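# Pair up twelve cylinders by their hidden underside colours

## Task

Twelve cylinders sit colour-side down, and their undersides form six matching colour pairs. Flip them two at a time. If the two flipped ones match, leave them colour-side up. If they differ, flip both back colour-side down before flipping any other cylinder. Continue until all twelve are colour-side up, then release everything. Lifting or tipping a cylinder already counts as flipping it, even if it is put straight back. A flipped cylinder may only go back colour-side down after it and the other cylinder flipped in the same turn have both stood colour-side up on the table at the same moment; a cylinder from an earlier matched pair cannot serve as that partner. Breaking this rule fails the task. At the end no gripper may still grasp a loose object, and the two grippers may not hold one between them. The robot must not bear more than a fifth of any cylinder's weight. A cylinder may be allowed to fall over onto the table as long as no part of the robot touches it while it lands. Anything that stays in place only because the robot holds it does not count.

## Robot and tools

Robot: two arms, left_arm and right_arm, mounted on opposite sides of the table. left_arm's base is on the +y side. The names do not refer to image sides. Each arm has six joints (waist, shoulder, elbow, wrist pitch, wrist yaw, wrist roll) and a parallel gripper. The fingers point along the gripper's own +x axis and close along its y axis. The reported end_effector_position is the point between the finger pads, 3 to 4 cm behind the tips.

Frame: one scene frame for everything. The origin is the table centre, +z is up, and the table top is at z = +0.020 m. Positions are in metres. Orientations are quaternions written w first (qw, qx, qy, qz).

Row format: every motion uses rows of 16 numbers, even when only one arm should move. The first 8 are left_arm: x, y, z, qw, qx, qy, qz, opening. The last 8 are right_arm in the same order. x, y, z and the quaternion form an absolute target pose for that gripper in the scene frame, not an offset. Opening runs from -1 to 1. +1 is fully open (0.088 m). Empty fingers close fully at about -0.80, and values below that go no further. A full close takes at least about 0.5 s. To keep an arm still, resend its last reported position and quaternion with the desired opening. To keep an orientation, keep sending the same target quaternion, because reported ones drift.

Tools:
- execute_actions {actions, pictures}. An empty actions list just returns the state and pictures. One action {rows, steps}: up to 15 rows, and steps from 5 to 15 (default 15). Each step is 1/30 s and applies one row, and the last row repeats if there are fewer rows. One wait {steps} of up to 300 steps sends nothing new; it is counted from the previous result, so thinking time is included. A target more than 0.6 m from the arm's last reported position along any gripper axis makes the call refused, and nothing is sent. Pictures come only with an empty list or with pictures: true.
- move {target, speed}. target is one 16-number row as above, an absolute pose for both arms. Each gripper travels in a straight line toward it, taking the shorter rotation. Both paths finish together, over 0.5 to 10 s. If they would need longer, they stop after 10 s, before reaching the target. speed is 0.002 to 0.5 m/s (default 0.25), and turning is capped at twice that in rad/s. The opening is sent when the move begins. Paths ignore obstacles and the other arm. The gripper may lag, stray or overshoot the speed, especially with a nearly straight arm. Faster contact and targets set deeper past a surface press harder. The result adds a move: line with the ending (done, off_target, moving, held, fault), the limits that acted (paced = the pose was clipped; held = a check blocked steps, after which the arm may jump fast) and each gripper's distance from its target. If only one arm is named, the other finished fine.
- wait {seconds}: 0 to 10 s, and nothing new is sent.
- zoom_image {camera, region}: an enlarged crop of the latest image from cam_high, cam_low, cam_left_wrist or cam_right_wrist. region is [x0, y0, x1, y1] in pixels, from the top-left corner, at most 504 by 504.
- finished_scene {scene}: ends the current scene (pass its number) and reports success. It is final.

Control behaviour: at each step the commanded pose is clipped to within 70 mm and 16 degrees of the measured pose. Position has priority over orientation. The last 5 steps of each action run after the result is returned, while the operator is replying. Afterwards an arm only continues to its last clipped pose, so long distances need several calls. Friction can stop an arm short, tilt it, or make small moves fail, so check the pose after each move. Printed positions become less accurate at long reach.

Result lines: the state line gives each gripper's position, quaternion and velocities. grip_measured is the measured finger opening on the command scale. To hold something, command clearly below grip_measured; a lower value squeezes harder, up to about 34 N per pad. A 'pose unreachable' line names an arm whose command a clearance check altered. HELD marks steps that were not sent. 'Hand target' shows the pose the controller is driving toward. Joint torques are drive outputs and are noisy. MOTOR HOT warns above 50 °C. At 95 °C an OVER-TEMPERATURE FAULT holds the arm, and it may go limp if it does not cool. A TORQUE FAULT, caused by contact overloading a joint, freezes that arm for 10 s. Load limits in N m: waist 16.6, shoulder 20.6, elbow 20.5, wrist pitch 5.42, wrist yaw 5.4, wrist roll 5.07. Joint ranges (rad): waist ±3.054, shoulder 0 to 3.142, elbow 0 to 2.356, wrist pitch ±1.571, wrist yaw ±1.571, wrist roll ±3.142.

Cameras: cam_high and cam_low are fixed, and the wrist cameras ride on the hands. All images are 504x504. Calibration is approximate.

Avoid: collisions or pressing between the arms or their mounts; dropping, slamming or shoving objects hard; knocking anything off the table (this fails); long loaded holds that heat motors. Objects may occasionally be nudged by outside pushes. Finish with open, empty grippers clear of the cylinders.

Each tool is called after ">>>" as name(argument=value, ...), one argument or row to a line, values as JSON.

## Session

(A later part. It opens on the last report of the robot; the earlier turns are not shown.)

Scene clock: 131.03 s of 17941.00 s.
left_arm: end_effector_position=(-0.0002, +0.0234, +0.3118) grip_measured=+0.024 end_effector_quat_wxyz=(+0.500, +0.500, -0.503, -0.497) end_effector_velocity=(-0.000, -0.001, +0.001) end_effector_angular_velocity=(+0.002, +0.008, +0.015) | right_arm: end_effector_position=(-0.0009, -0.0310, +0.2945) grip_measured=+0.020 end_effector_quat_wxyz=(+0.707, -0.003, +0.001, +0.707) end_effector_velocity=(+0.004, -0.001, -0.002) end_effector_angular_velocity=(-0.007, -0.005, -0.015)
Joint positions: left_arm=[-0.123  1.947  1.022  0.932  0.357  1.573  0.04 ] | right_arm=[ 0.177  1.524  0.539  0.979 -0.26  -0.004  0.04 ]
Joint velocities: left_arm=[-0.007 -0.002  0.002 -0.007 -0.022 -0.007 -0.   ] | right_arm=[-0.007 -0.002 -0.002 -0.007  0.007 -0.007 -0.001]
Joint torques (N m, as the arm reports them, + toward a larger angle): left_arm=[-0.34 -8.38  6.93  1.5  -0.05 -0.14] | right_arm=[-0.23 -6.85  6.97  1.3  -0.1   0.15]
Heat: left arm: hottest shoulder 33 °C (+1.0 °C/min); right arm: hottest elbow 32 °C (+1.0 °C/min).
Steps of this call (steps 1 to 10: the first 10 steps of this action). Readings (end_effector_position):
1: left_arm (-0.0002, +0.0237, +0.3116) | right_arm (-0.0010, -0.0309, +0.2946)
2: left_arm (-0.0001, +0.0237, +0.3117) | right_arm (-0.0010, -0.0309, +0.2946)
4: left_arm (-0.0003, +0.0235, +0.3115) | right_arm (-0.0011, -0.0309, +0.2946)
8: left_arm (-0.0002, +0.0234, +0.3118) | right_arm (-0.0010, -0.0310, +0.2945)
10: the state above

>>> execute_actions(
  actions=[
    {"rows":[[0,0.02,0.308,0.5,0.5,-0.5,-0.5,-0.4,0,-0.03,0.297,0.707,0,0,0.707,0.6]],"steps":10},
  ],
)

>>> execute_actions(
  actions=[
    {"rows":[[0,0.08,0.308,0.5,0.5,-0.5,-0.5,-0.4,0,-0.07,0.297,0.707,0,0,0.707,0.6]],"steps":12},
  ],
)

>>> move(
  target=[-0.1,0.29,0.135,0.5,0.5,0.5,-0.5,-0.4,0,-0.03,0.297,0.707,0,0,0.707,0.6],
  speed=0.5,
)

>>> move(
  target=[-0.1,0.29,0.067,0.5,0.5,0.5,-0.5,-0.4,0,-0.03,0.297,0.707,0,0,0.707,0.6],
  speed=0.15,
)

>>> execute_actions(
  actions=[
    {"rows":[[-0.1,0.29,0.07,0.5,0.5,0.5,-0.5,0.4,0,-0.03,0.297,0.707,0,0,0.707,0.6]],"steps":13},
  ],
)

>>> execute_actions(
  actions=[
    {"steps":55},
  ],
)

>>> execute_actions(
  actions=[
    {"rows":[[-0.1,0.29,0.07,0.5,0.5,0.5,-0.5,-0.4,0,-0.03,0.297,0.707,0,0,0.707,0.6]],"steps":13},
  ],
)

>>> execute_actions(
  actions=[
    {"rows":[[-0.1,0.29,0.1,0.5,0.5,0.5,-0.5,-0.4,0,-0.03,0.297,0.707,0,0,0.707,0.6],[-0.1,0.29,0.1,0.5,0.5,0.5,-0.5,-0.4,0,-0.03,0.297,0.707,0,0,0.707,0.6],[-0.1,0.29,0.15,0.5,0.5,0.5,-0.5,-0.4,0,-0.03,0.297,0.707,0,0,0.707,0.6]],"steps":15},
  ],
)

>>> move(
  target=[-0.002,0.08,0.308,0.5,0.5,-0.5,-0.5,-0.4,0,-0.03,0.297,0.707,0,0,0.707,0.6],
  speed=0.5,
)

>>> move(
  target=[-0.002,0.02,0.308,0.5,0.5,-0.5,-0.5,-0.4,0,-0.03,0.297,0.707,0,0,0.707,0.6],
  speed=0.15,
)

>>> execute_actions(
  actions=[
    {"rows":[[-0.002,0.02,0.308,0.5,0.5,-0.5,-0.5,-0.4,0,-0.03,0.297,0.707,0,0,0.707,-0.4]],"steps":15},
  ],
)

Scene clock: 131.83 s of 17941.00 s.
left_arm: end_effector_position=(+0.0001, +0.0233, +0.3112) grip_measured=+0.023 end_effector_quat_wxyz=(+0.501, +0.500, -0.502, -0.497) end_effector_velocity=(+0.002, -0.001, -0.019) end_effector_angular_velocity=(+0.057, +0.029, +0.019) | right_arm: end_effector_position=(-0.0009, -0.0310, +0.2945) grip_measured=+0.193 end_effector_quat_wxyz=(+0.707, -0.003, +0.001, +0.708) end_effector_velocity=(-0.004, -0.000, -0.007) end_effector_angular_velocity=(-0.026, -0.015, +0.025)
Joint positions: left_arm=[-0.123  1.948  1.022  0.931  0.355  1.573  0.04 ] | right_arm=[ 0.176  1.524  0.539  0.979 -0.262 -0.004  0.048]
Joint velocities: left_arm=[-0.002  0.017 -0.007 -0.037 -0.022 -0.007 -0.   ] | right_arm=[ 0.002  0.002 -0.002 -0.022 -0.022 -0.022  0.162]
Joint torques (N m, as the arm reports them, + toward a larger angle): left_arm=[-0.25 -8.25  6.73  1.57 -0.01 -0.08] | right_arm=[-0.15 -6.86  6.98  1.3  -0.05  0.15]
Heat: left arm: hottest shoulder 33 °C (+1.0 °C/min); right arm: hottest elbow 32 °C (+1.0 °C/min).
Off your previous action's commanded pose (left_arm): 0.005 m, 0 deg at its last step (step 5 of this call).
Off your previous action's commanded pose (right_arm): 0.003 m, 0 deg at its last step (step 5 of this call).
Steps of this call (steps 1 to 5: the last 5 steps of your previous action; steps 6 to 19: nothing new was sent; steps 20 to 24: the first 5 steps of this action). Readings (end_effector_position):
20: left_arm (+0.0001, +0.0234, +0.3118) | right_arm (-0.0008, -0.0310, +0.2945)
21: left_arm (+0.0001, +0.0234, +0.3118) | right_arm (-0.0008, -0.0310, +0.2945)
23: left_arm (+0.0001, +0.0233, +0.3116) | right_arm (-0.0009, -0.0310, +0.2945)
24: the state above

Scene clock: 132.23 s of 17941.00 s.
left_arm: end_effector_position=(+0.0023, +0.0659, +0.3034) grip_measured=+0.022 end_effector_quat_wxyz=(+0.499, +0.503, -0.496, -0.502) end_effector_velocity=(+0.013, +0.100, -0.001) end_effector_angular_velocity=(+0.006, +0.011, +0.039) | right_arm: end_effector_position=(+0.0004, -0.0605, +0.2999) grip_measured=+0.592 end_effector_quat_wxyz=(+0.708, +0.001, -0.006, +0.707) end_effector_velocity=(-0.001, -0.060, +0.010) end_effector_angular_velocity=(+0.011, -0.012, +0.015)
Joint positions: left_arm=[-0.074  1.84   0.842  0.986  0.401  1.573  0.04 ] | right_arm=[ 0.14   1.398  0.443  0.965 -0.295 -0.004  0.068]
Joint velocities: left_arm=[ 0.134 -0.281 -0.383  0.095  0.095 -0.007  0.   ] | right_arm=[-0.081 -0.286 -0.178 -0.095 -0.095 -0.007  0.003]
Joint torques (N m, as the arm reports them, + toward a larger angle): left_arm=[ -0.32 -10.45   4.8    1.8    0.17  -0.1 ] | right_arm=[-0.23 -6.47  4.66  1.08 -0.12  0.17]
Heat: left arm: hottest shoulder 34 °C (+2.0 °C/min); right arm: hottest elbow 32 °C (+1.0 °C/min).
Off your previous action's commanded pose (left_arm): 0.004 m, 0 deg at its last step (step 5 of this call).
Off your previous action's commanded pose (right_arm): 0.003 m, 0 deg at its last step (step 5 of this call).
Steps of this call (steps 1 to 5: the last 5 steps of your previous action; steps 6 to 12: the first 7 steps of this action). Readings (end_effector_position):
6: left_arm (-0.0011, +0.0275, +0.3103) | right_arm (-0.0012, -0.0345, +0.2952)
7: left_arm (-0.0019, +0.0355, +0.3084) | right_arm (-0.0007, -0.0407, +0.2949)
9: left_arm (-0.0009, +0.0515, +0.3050) | right_arm (-0.0000, -0.0520, +0.2968)
12: the state above

Scene clock: 135.37 s of 17941.00 s.
left_arm: end_effector_position=(-0.1004, +0.2903, +0.1334) grip_measured=+0.020 end_effector_quat_wxyz=(+0.500, +0.498, +0.501, -0.501) end_effector_velocity=(+0.002, -0.001, +0.000) end_effector_angular_velocity=(-0.006, -0.008, +0.024) | right_arm: end_effector_position=(-0.0000, -0.0327, +0.2963) grip_measured=+0.600 end_effector_quat_wxyz=(+0.707, -0.002, -0.000, +0.707) end_effector_velocity=(+0.000, +0.000, -0.002) end_effector_angular_velocity=(-0.007, -0.020, +0.005)
Joint positions: left_arm=[-0.342  1.606  0.793 -0.755  0.004  0.136  0.04 ] | right_arm=[ 0.172  1.514  0.536  0.976 -0.265 -0.004  0.068]
Joint velocities: left_arm=[ 0.002 -0.002 -0.002  0.007 -0.007 -0.022  0.   ] | right_arm=[-0.002  0.002  0.002 -0.007 -0.007 -0.022 -0.   ]
Joint torques (N m, as the arm reports them, + toward a larger angle): left_arm=[ 0.49 -4.55  5.65  0.19  0.15 -0.09] | right_arm=[ 0.28 -5.55  7.32  1.53  0.04  0.13]
Heat: left arm: hottest shoulder 34 °C (+2.0 °C/min); right arm: hottest elbow 32 °C (+1.0 °C/min).
Hand target (left_arm): -0.100, +0.288, +0.133; +0.501, +0.495, +0.504, -0.500
Hand target (right_arm): -0.000, -0.030, +0.297; +0.707, -0.000, -0.000, +0.707
Off your previous action's commanded pose (left_arm): 0.007 m, 0 deg at its last step (step 5 of this call).
Off your previous action's commanded pose (right_arm): 0.005 m, 1 deg at its last step (step 5 of this call).
Off the commanded pose (left_arm): 0.002 m, 0 deg.
Off the commanded pose (right_arm): 0.003 m, 0 deg.
Kept back: nothing.
move: done
camera_calibration (this result's frames):
cam_left_wrist: T_world_to_cam=[[-0.999565, -0.00147534, -0.0294684, -0.0834282], [-0.00997868, 0.956801, 0.290573, -0.284767], [0.0277667, 0.290741, -0.956399, 0.118906], [0, 0, 0, 1]] pos_world=[-0.0895351, 0.237771, 0.194008]
cam_right_wrist: T_world_to_cam=[[0.997641, -0.0294366, 0.0620184, -0.012974], [0.049921, -0.309058, -0.949732, 0.304445], [0.0471242, 0.950588, -0.306859, 0.201913], [0, 0, 0, 1]] pos_world=[-0.0117698, -0.0982273, 0.351904]

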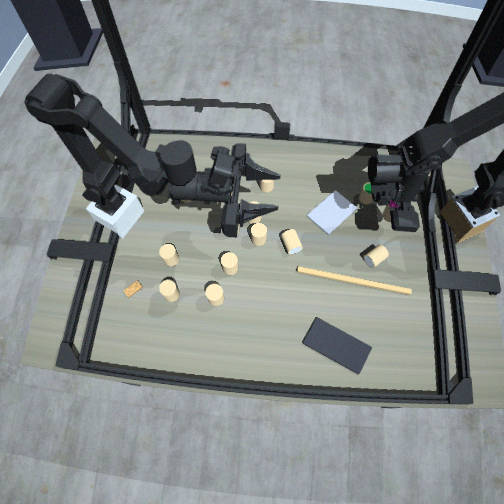

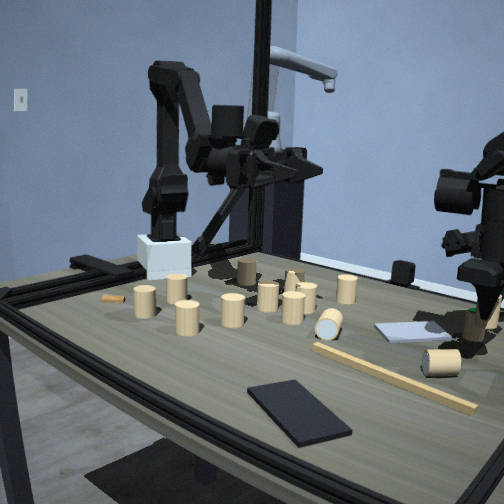

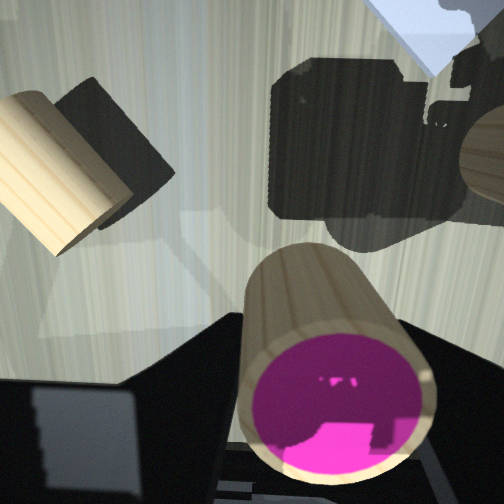

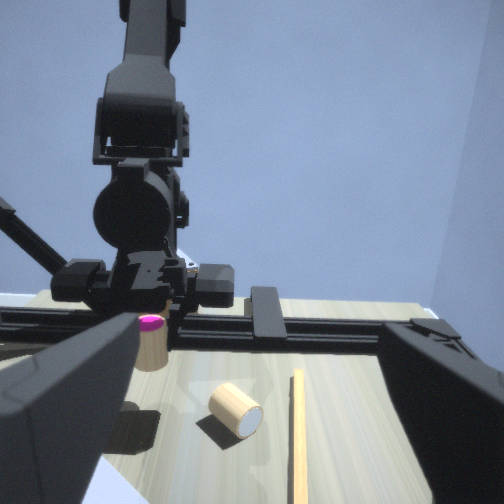

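Scene clock: 136.33 s of 17941.00 s.
left_arm: end_effector_position=(-0.0996, +0.2858, +0.0726) grip_measured=+0.019 end_effector_quat_wxyz=(+0.505, +0.495, +0.496, -0.504) end_effector_velocity=(+0.003, -0.001, +0.000) end_effector_angular_velocity=(-0.004, -0.023, +0.005) | right_arm: end_effector_position=(+0.0000, -0.0326, +0.2965) grip_measured=+0.600 end_effector_quat_wxyz=(+0.707, -0.002, -0.001, +0.707) end_effector_velocity=(-0.000, -0.001, +0.002) end_effector_angular_velocity=(+0.007, -0.009, +0.005)
Joint positions: left_arm=[-0.342  1.793  0.692 -0.453  0.003  0.136  0.04 ] | right_arm=[ 0.172  1.514  0.537  0.976 -0.265 -0.004  0.068]
Joint velocities: left_arm=[-0.002 -0.002 -0.002  0.007 -0.022 -0.007 -0.   ] | right_arm=[-0.002 -0.002 -0.002  0.007 -0.007 -0.007 -0.   ]
Joint torques (N m, as the arm reports them, + toward a larger angle): left_arm=[-0.04 -4.15  2.91  0.95 -0.14  0.05] | right_arm=[ 0.28 -5.55  7.31  1.5   0.04  0.15]
Heat: left arm: hottest shoulder 33 °C (+1.0 °C/min); right arm: hottest elbow 32 °C (+1.0 °C/min).
Hand target (left_arm): -0.100, +0.290, +0.067; +0.500, +0.500, +0.500, -0.500
Hand target (right_arm): -0.000, -0.030, +0.297; +0.707, -0.000, +0.000, +0.707
Off the commanded pose (left_arm): 0.007 m, 1 deg.
Off the commanded pose (right_arm): 0.003 m, 0 deg.
Kept back: nothing.
move: done
camera_calibration (this result's frames):
cam_left_wrist: T_world_to_cam=[[-0.99947, -0.00191505, -0.0325092, -0.0840771], [-0.01086, 0.960726, 0.277286, -0.263035], [0.0307014, 0.277492, -0.960237, 0.0663799], [0, 0, 0, 1]] pos_world=[-0.088927, 0.234123, 0.133943]
cam_right_wrist: T_world_to_cam=[[0.997623, -0.02984, 0.0621078, -0.0130955], [0.0498987, -0.308727, -0.949841, 0.304648], [0.0475176, 0.950682, -0.306504, 0.201795], [0, 0, 0, 1]] pos_world=[-0.011726, -0.0981806, 0.352032]

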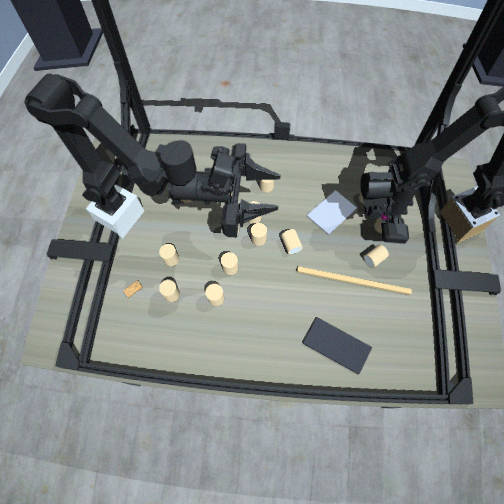

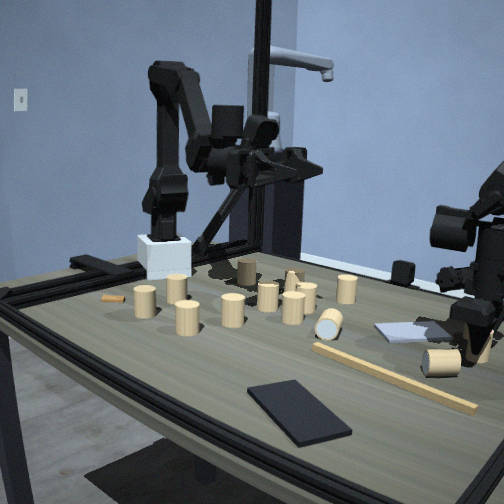

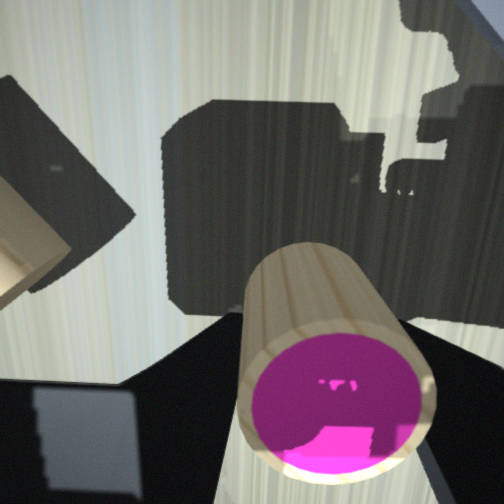

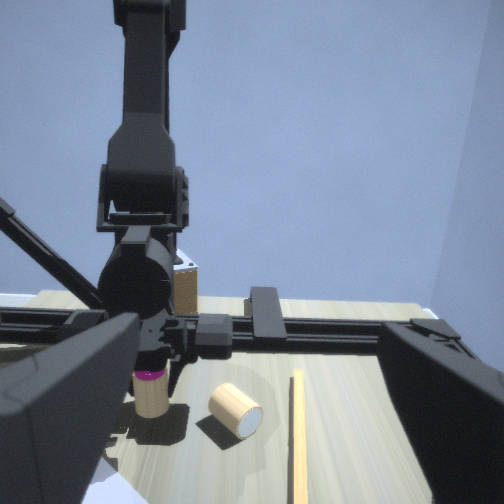

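Scene clock: 136.60 s of 17941.00 s.
left_arm: end_effector_position=(-0.0996, +0.2860, +0.0725) grip_measured=+0.319 end_effector_quat_wxyz=(+0.504, +0.495, +0.496, -0.504) end_effector_velocity=(+0.000, +0.002, +0.000) end_effector_angular_velocity=(+0.008, -0.006, +0.005) | right_arm: end_effector_position=(+0.0001, -0.0326, +0.2966) grip_measured=+0.600 end_effector_quat_wxyz=(+0.707, -0.002, -0.001, +0.707) end_effector_velocity=(-0.000, -0.001, +0.002) end_effector_angular_velocity=(+0.007, -0.009, +0.005)
Joint positions: left_arm=[-0.342  1.793  0.692 -0.454  0.003  0.136  0.055] | right_arm=[ 0.172  1.514  0.537  0.976 -0.265 -0.004  0.068]
Joint velocities: left_arm=[-0.002 -0.002 -0.002 -0.007 -0.007 -0.007  0.033] | right_arm=[-0.002 -0.002 -0.002  0.007 -0.007 -0.007  0.   ]
Joint torques (N m, as the arm reports them, + toward a larger angle): left_arm=[-0.14 -5.2   3.13  0.24 -0.08  0.02] | right_arm=[ 0.27 -5.54  7.32  1.5   0.03  0.15]
Heat: left arm: hottest shoulder 33 °C (+1.0 °C/min); right arm: hottest elbow 32 °C (+1.0 °C/min).
Steps of this call (steps 1 to 8: the first 8 steps of this action). Readings (end_effector_position):
1: left_arm (-0.0996, +0.2858, +0.0726) | right_arm (+0.0001, -0.0326, +0.2966)
2: left_arm (-0.0996, +0.2858, +0.0726) | right_arm (+0.0001, -0.0326, +0.2966)
4: left_arm (-0.0995, +0.2859, +0.0725) | right_arm (+0.0001, -0.0326, +0.2966)
8: the state above

Scene clock: 138.43 s of 17941.00 s.
left_arm: end_effector_position=(-0.0996, +0.2862, +0.0725) grip_measured=+0.400 end_effector_quat_wxyz=(+0.504, +0.496, +0.497, -0.504) end_effector_velocity=(+0.001, +0.002, +0.000) end_effector_angular_velocity=(+0.010, -0.021, +0.000) | right_arm: end_effector_position=(+0.0001, -0.0325, +0.2966) grip_measured=+0.600 end_effector_quat_wxyz=(+0.707, -0.002, -0.001, +0.707) end_effector_velocity=(-0.000, -0.000, -0.003) end_effector_angular_velocity=(-0.012, -0.004, +0.005)
Joint positions: left_arm=[-0.342  1.793  0.692 -0.455  0.003  0.136  0.059] | right_arm=[ 0.172  1.515  0.537  0.976 -0.265 -0.004  0.068]
Joint velocities: left_arm=[-0.007 -0.002 -0.002 -0.007 -0.022 -0.007 -0.   ] | right_arm=[-0.002  0.002 -0.002 -0.007 -0.007 -0.007  0.   ]
Joint torques (N m, as the arm reports them, + toward a larger angle): left_arm=[-0.16 -5.35  3.39  0.28 -0.12 -0.02] | right_arm=[ 0.28 -5.57  7.27  1.5   0.03  0.14]
Heat: left arm: hottest shoulder 33 °C (+1.0 °C/min); right arm: hottest elbow 32 °C (+1.0 °C/min).
Hand target (left_arm): -0.100, +0.290, +0.070; +0.500, +0.500, +0.500, -0.500
Hand target (right_arm): +0.000, -0.030, +0.297; +0.707, +0.000, +0.000, +0.707
Off the commanded pose (left_arm): 0.005 m, 1 deg.
Off the commanded pose (right_arm): 0.003 m, 0 deg.
Kept back: nothing.
Steps of this call (steps 1 to 5: the last 5 steps of your previous action; steps 6 to 55: nothing new was sent). Readings (end_effector_position):
1: left_arm (-0.0996, +0.2860, +0.0725) | right_arm (+0.0001, -0.0326, +0.2966)
2: left_arm (-0.0996, +0.2862, +0.0725) | right_arm (+0.0001, -0.0326, +0.2966)
4: left_arm (-0.0996, +0.2862, +0.0725) | right_arm (+0.0001, -0.0326, +0.2966)
8: left_arm (-0.0996, +0.2862, +0.0725) | right_arm (+0.0001, -0.0326, +0.2966)
55: the state above

Scene clock: 138.70 s of 17941.00 s.
left_arm: end_effector_position=(-0.0994, +0.2863, +0.0725) grip_measured=+0.014 end_effector_quat_wxyz=(+0.504, +0.496, +0.497, -0.503) end_effector_velocity=(+0.000, +0.000, +0.000) end_effector_angular_velocity=(-0.006, -0.008, +0.005) | right_arm: end_effector_position=(+0.0001, -0.0325, +0.2966) grip_measured=+0.600 end_effector_quat_wxyz=(+0.707, -0.002, -0.001, +0.707) end_effector_velocity=(-0.002, -0.000, -0.002) end_effector_angular_velocity=(-0.007, +0.009, +0.010)
Joint positions: left_arm=[-0.342  1.793  0.692 -0.455  0.002  0.136  0.04 ] | right_arm=[ 0.172  1.515  0.537  0.976 -0.265 -0.004  0.068]
Joint velocities: left_arm=[-0.002 -0.007 -0.007  0.007 -0.007 -0.007 -0.   ] | right_arm=[ 0.002 -0.002 -0.002 -0.007 -0.007  0.007 -0.   ]
Joint torques (N m, as the arm reports them, + toward a larger angle): left_arm=[ 0.   -5.22  3.29  0.23 -0.02  0.05] | right_arm=[ 0.28 -5.6   7.24  1.5   0.04  0.13]
Heat: left arm: hottest shoulder 33 °C (+1.0 °C/min); right arm: hottest elbow 32 °C (+1.0 °C/min).
Steps of this call (steps 1 to 8: the first 8 steps of this action). Readings (end_effector_position):
1: left_arm (-0.0996, +0.2862, +0.0725) | right_arm (+0.0001, -0.0325, +0.2966)
2: left_arm (-0.0996, +0.2862, +0.0725) | right_arm (+0.0001, -0.0325, +0.2966)
4: left_arm (-0.0994, +0.2863, +0.0725) | right_arm (+0.0001, -0.0325, +0.2966)
8: the state above

Scene clock: 139.20 s of 17941.00 s.
left_arm: end_effector_position=(-0.0997, +0.2883, +0.1385) grip_measured=+0.014 end_effector_quat_wxyz=(+0.502, +0.498, +0.499, -0.502) end_effector_velocity=(-0.003, +0.013, +0.092) end_effector_angular_velocity=(+0.055, +0.015, -0.010) | right_arm: end_effector_position=(+0.0001, -0.0325, +0.2966) grip_measured=+0.600 end_effector_quat_wxyz=(+0.707, -0.002, -0.001, +0.707) end_effector_velocity=(-0.000, +0.000, +0.003) end_effector_angular_velocity=(+0.012, +0.004, +0.005)
Joint positions: left_arm=[-0.342  1.598  0.808 -0.774  0.002  0.136  0.04 ] | right_arm=[ 0.172  1.515  0.537  0.976 -0.265 -0.004  0.068]
Joint velocities: left_arm=[-0.002 -0.212  0.208 -0.476  0.007  0.007 -0.   ] | right_arm=[-0.002 -0.002  0.002  0.007 -0.007  0.007 -0.001]
Joint torques (N m, as the arm reports them, + toward a larger angle): left_arm=[-0.09 -6.01  4.99  0.08 -0.04  0.  ] | right_arm=[ 0.28 -5.59  7.23  1.5   0.03  0.13]
Heat: left arm: hottest shoulder 33 °C (+1.0 °C/min); right arm: hottest elbow 32 °C (+1.0 °C/min).
Off your previous action's commanded pose (left_arm): 0.004 m, 1 deg at its last step (step 5 of this call).
Off your previous action's commanded pose (right_arm): 0.003 m, 0 deg at its last step (step 5 of this call).
Steps of this call (steps 1 to 5: the last 5 steps of your previous action; steps 6 to 15: the first 10 steps of this action). Readings (end_effector_position):
6: left_arm (-0.0998, +0.2887, +0.0747) | right_arm (+0.0001, -0.0325, +0.2966)
7: left_arm (-0.1004, +0.2930, +0.0779) | right_arm (+0.0001, -0.0325, +0.2966)
9: left_arm (-0.1013, +0.3000, +0.0947) | right_arm (+0.0001, -0.0325, +0.2966)
13: left_arm (-0.0999, +0.2894, +0.1295) | right_arm (+0.0001, -0.0325, +0.2966)
15: the state above

Scene clock: 142.43 s of 17941.00 s.
left_arm: end_effector_position=(-0.0041, +0.0849, +0.3091) grip_measured=+0.014 end_effector_quat_wxyz=(+0.496, +0.500, -0.501, -0.503) end_effector_velocity=(+0.000, -0.001, -0.004) end_effector_angular_velocity=(+0.011, +0.012, +0.005) | right_arm: end_effector_position=(+0.0001, -0.0324, +0.2967) grip_measured=+0.600 end_effector_quat_wxyz=(+0.707, -0.002, -0.001, +0.707) end_effector_velocity=(-0.002, -0.001, -0.002) end_effector_angular_velocity=(-0.007, -0.005, +0.020)
Joint positions: left_arm=[-0.064  1.764  0.768  0.989  0.422  1.576  0.04 ] | right_arm=[ 0.172  1.515  0.538  0.976 -0.265 -0.004  0.068]
Joint velocities: left_arm=[-0.002  0.007  0.002 -0.007 -0.007 -0.007 -0.   ] | right_arm=[-0.002 -0.002 -0.002 -0.007 -0.022 -0.007 -0.   ]
Joint torques (N m, as the arm reports them, + toward a larger angle): left_arm=[ 0.17 -6.56  6.47  1.85  0.18  0.09] | right_arm=[ 0.27 -5.61  7.2   1.5   0.03  0.13]
Heat: left arm: hottest shoulder 33 °C (+1.0 °C/min); right arm: hottest elbow 33 °C (+2.0 °C/min).
Hand target (left_arm): -0.002, +0.082, +0.310; +0.495, +0.500, -0.504, -0.501
Hand target (right_arm): +0.000, -0.030, +0.297; +0.707, -0.000, +0.000, +0.707
Off your previous action's commanded pose (left_arm): 0.008 m, 1 deg at its last step (step 5 of this call).
Off your previous action's commanded pose (right_arm): 0.003 m, 0 deg at its last step (step 5 of this call).
Off the commanded pose (left_arm): 0.005 m, 1 deg.
Off the commanded pose (right_arm): 0.002 m, 0 deg.
Kept back: nothing.
move: done
camera_calibration (this result's frames):
cam_left_wrist: T_world_to_cam=[[0.00291473, -0.0268709, -0.999635, 0.323857], [0.957967, 0.286837, -0.00491715, 0.0139278], [0.286864, -0.957602, 0.0265775, 0.147152], [0, 0, 0, 1]] pos_world=[-0.056499, 0.14562, 0.319896]
cam_right_wrist: T_world_to_cam=[[0.997641, -0.0298635, 0.0618158, -0.0130815], [0.0496309, -0.308377, -0.949968, 0.304929], [0.047432, 0.950795, -0.306168, 0.201502], [0, 0, 0, 1]] pos_world=[-0.0116408, -0.0979444, 0.352174]

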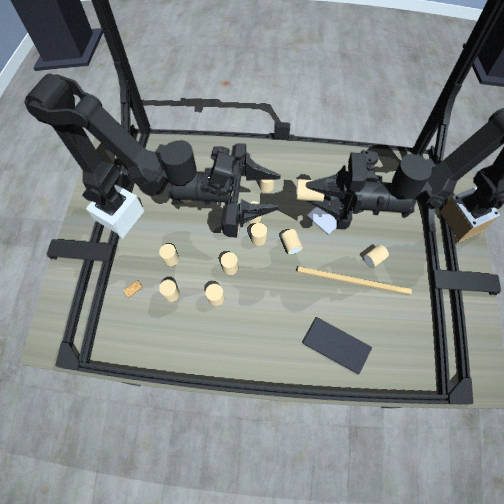

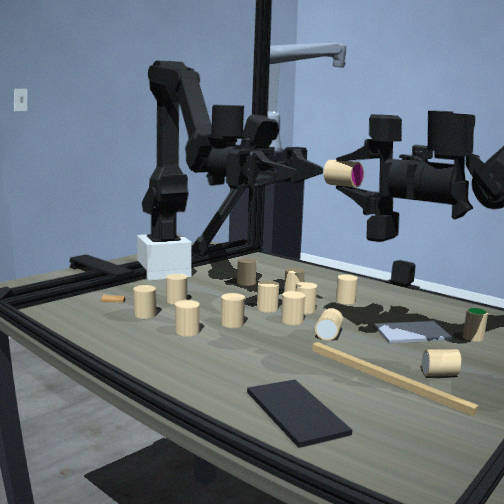

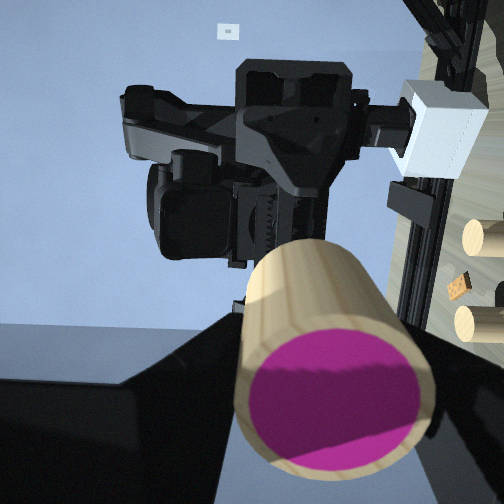

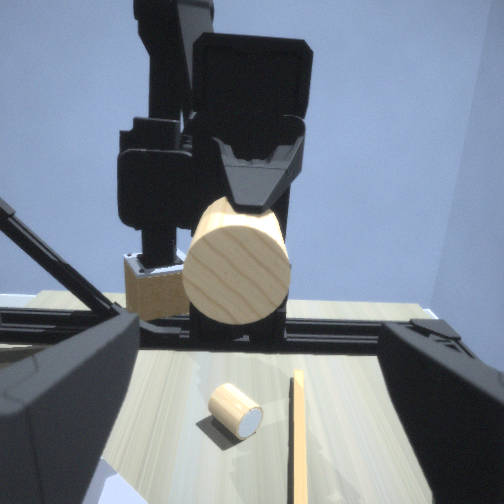

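Scene clock: 143.40 s of 17941.00 s.
left_arm: end_effector_position=(-0.0024, +0.0238, +0.3098) grip_measured=+0.014 end_effector_quat_wxyz=(+0.500, +0.500, -0.502, -0.499) end_effector_velocity=(-0.001, -0.004, +0.002) end_effector_angular_velocity=(-0.002, +0.007, -0.000) | right_arm: end_effector_position=(+0.0001, -0.0324, +0.2967) grip_measured=+0.600 end_effector_quat_wxyz=(+0.707, -0.002, -0.001, +0.707) end_effector_velocity=(+0.002, -0.001, -0.002) end_effector_angular_velocity=(-0.007, -0.005, -0.010)
Joint positions: left_arm=[-0.128  1.946  1.015  0.934  0.352  1.573  0.04 ] | right_arm=[ 0.172  1.515  0.538  0.976 -0.265 -0.004  0.068]
Joint velocities: left_arm=[-0.007  0.007  0.017 -0.007 -0.007 -0.007 -0.   ] | right_arm=[-0.002 -0.002 -0.002 -0.007  0.007 -0.007 -0.   ]
Joint torques (N m, as the arm reports them, + toward a larger angle): left_arm=[-0.29 -8.49  6.67  1.57 -0.09 -0.12] | right_arm=[ 0.27 -5.65  7.18  1.5   0.03  0.13]
Heat: left arm: hottest shoulder 33 °C (+1.0 °C/min); right arm: hottest elbow 33 °C (+2.0 °C/min).
Hand target (left_arm): -0.002, +0.020, +0.308; +0.500, +0.500, -0.500, -0.500
Hand target (right_arm): -0.000, -0.030, +0.297; +0.707, -0.000, +0.000, +0.707
Off the commanded pose (left_arm): 0.004 m, 0 deg.
Off the commanded pose (right_arm): 0.002 m, 0 deg.
Kept back: nothing.
move: done
camera_calibration (this result's frames):
cam_left_wrist: T_world_to_cam=[[0.00378715, -0.0356127, -0.999358, 0.322997], [0.955977, 0.293363, -0.0068314, 0.0302174], [0.293418, -0.955338, 0.0351559, 0.0854732], [0, 0, 0, 1]] pos_world=[-0.0551897, 0.0842939, 0.319991]
cam_right_wrist: T_world_to_cam=[[0.997641, -0.0298635, 0.0618158, -0.0130815], [0.0496309, -0.308377, -0.949968, 0.304929], [0.047432, 0.950795, -0.306168, 0.201502], [0, 0, 0, 1]] pos_world=[-0.0116408, -0.0979444, 0.352174]

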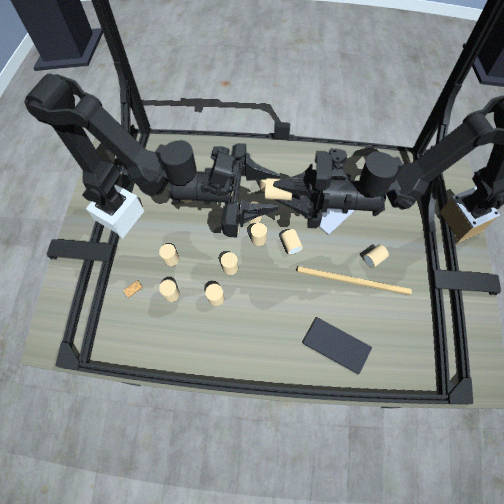

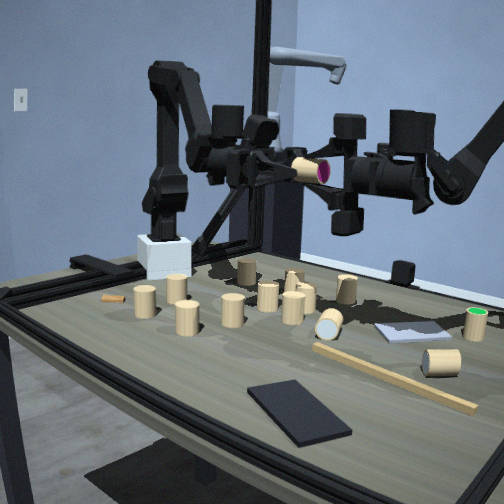

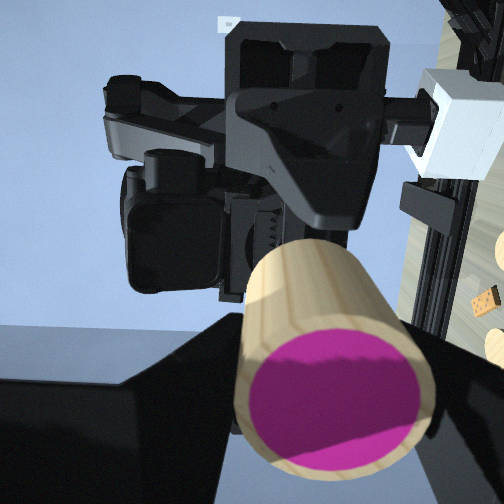

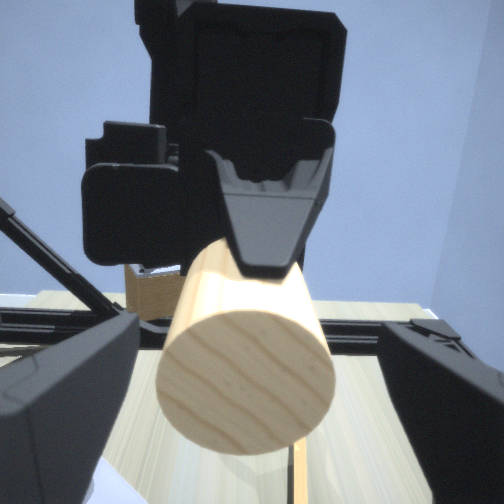

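Scene clock: 143.73 s of 17941.00 s.
left_arm: end_effector_position=(-0.0000, +0.0239, +0.3100) grip_measured=+0.015 end_effector_quat_wxyz=(+0.502, +0.502, -0.500, -0.497) end_effector_velocity=(+0.000, -0.001, -0.002) end_effector_angular_velocity=(+0.007, +0.025, +0.005) | right_arm: end_effector_position=(-0.0017, -0.0321, +0.2967) grip_measured=+0.023 end_effector_quat_wxyz=(+0.705, -0.002, -0.001, +0.709) end_effector_velocity=(-0.000, -0.001, -0.002) end_effector_angular_velocity=(-0.007, -0.005, +0.005)
Joint positions: left_arm=[-0.125  1.947  1.016  0.933  0.347  1.573  0.04 ] | right_arm=[ 0.176  1.515  0.538  0.976 -0.266 -0.004  0.04 ]
Joint velocities: left_arm=[-0.002  0.002  0.002 -0.007 -0.007 -0.022 -0.   ] | right_arm=[-0.002 -0.002 -0.002 -0.007 -0.007 -0.007 -0.   ]
Joint torques (N m, as the arm reports them, + toward a larger angle): left_arm=[-0.36 -8.26  6.92  1.59  0.09 -0.18] | right_arm=[-0.18 -5.64  7.19  1.5   0.08  0.13]
Heat: left arm: hottest shoulder 33 °C (+1.0 °C/min); right arm: hottest elbow 33 °C (+2.0 °C/min).
Steps of this call (steps 1 to 10: the first 10 steps of this action). Readings (end_effector_position):
1: left_arm (-0.0024, +0.0237, +0.3099) | right_arm (+0.0001, -0.0324, +0.2967)
2: left_arm (-0.0023, +0.0237, +0.3097) | right_arm (+0.0002, -0.0324, +0.2967)
4: left_arm (-0.0014, +0.0236, +0.3099) | right_arm (-0.0005, -0.0323, +0.2967)
8: left_arm (-0.0000, +0.0239, +0.3100) | right_arm (-0.0017, -0.0321, +0.2967)
10: the state above


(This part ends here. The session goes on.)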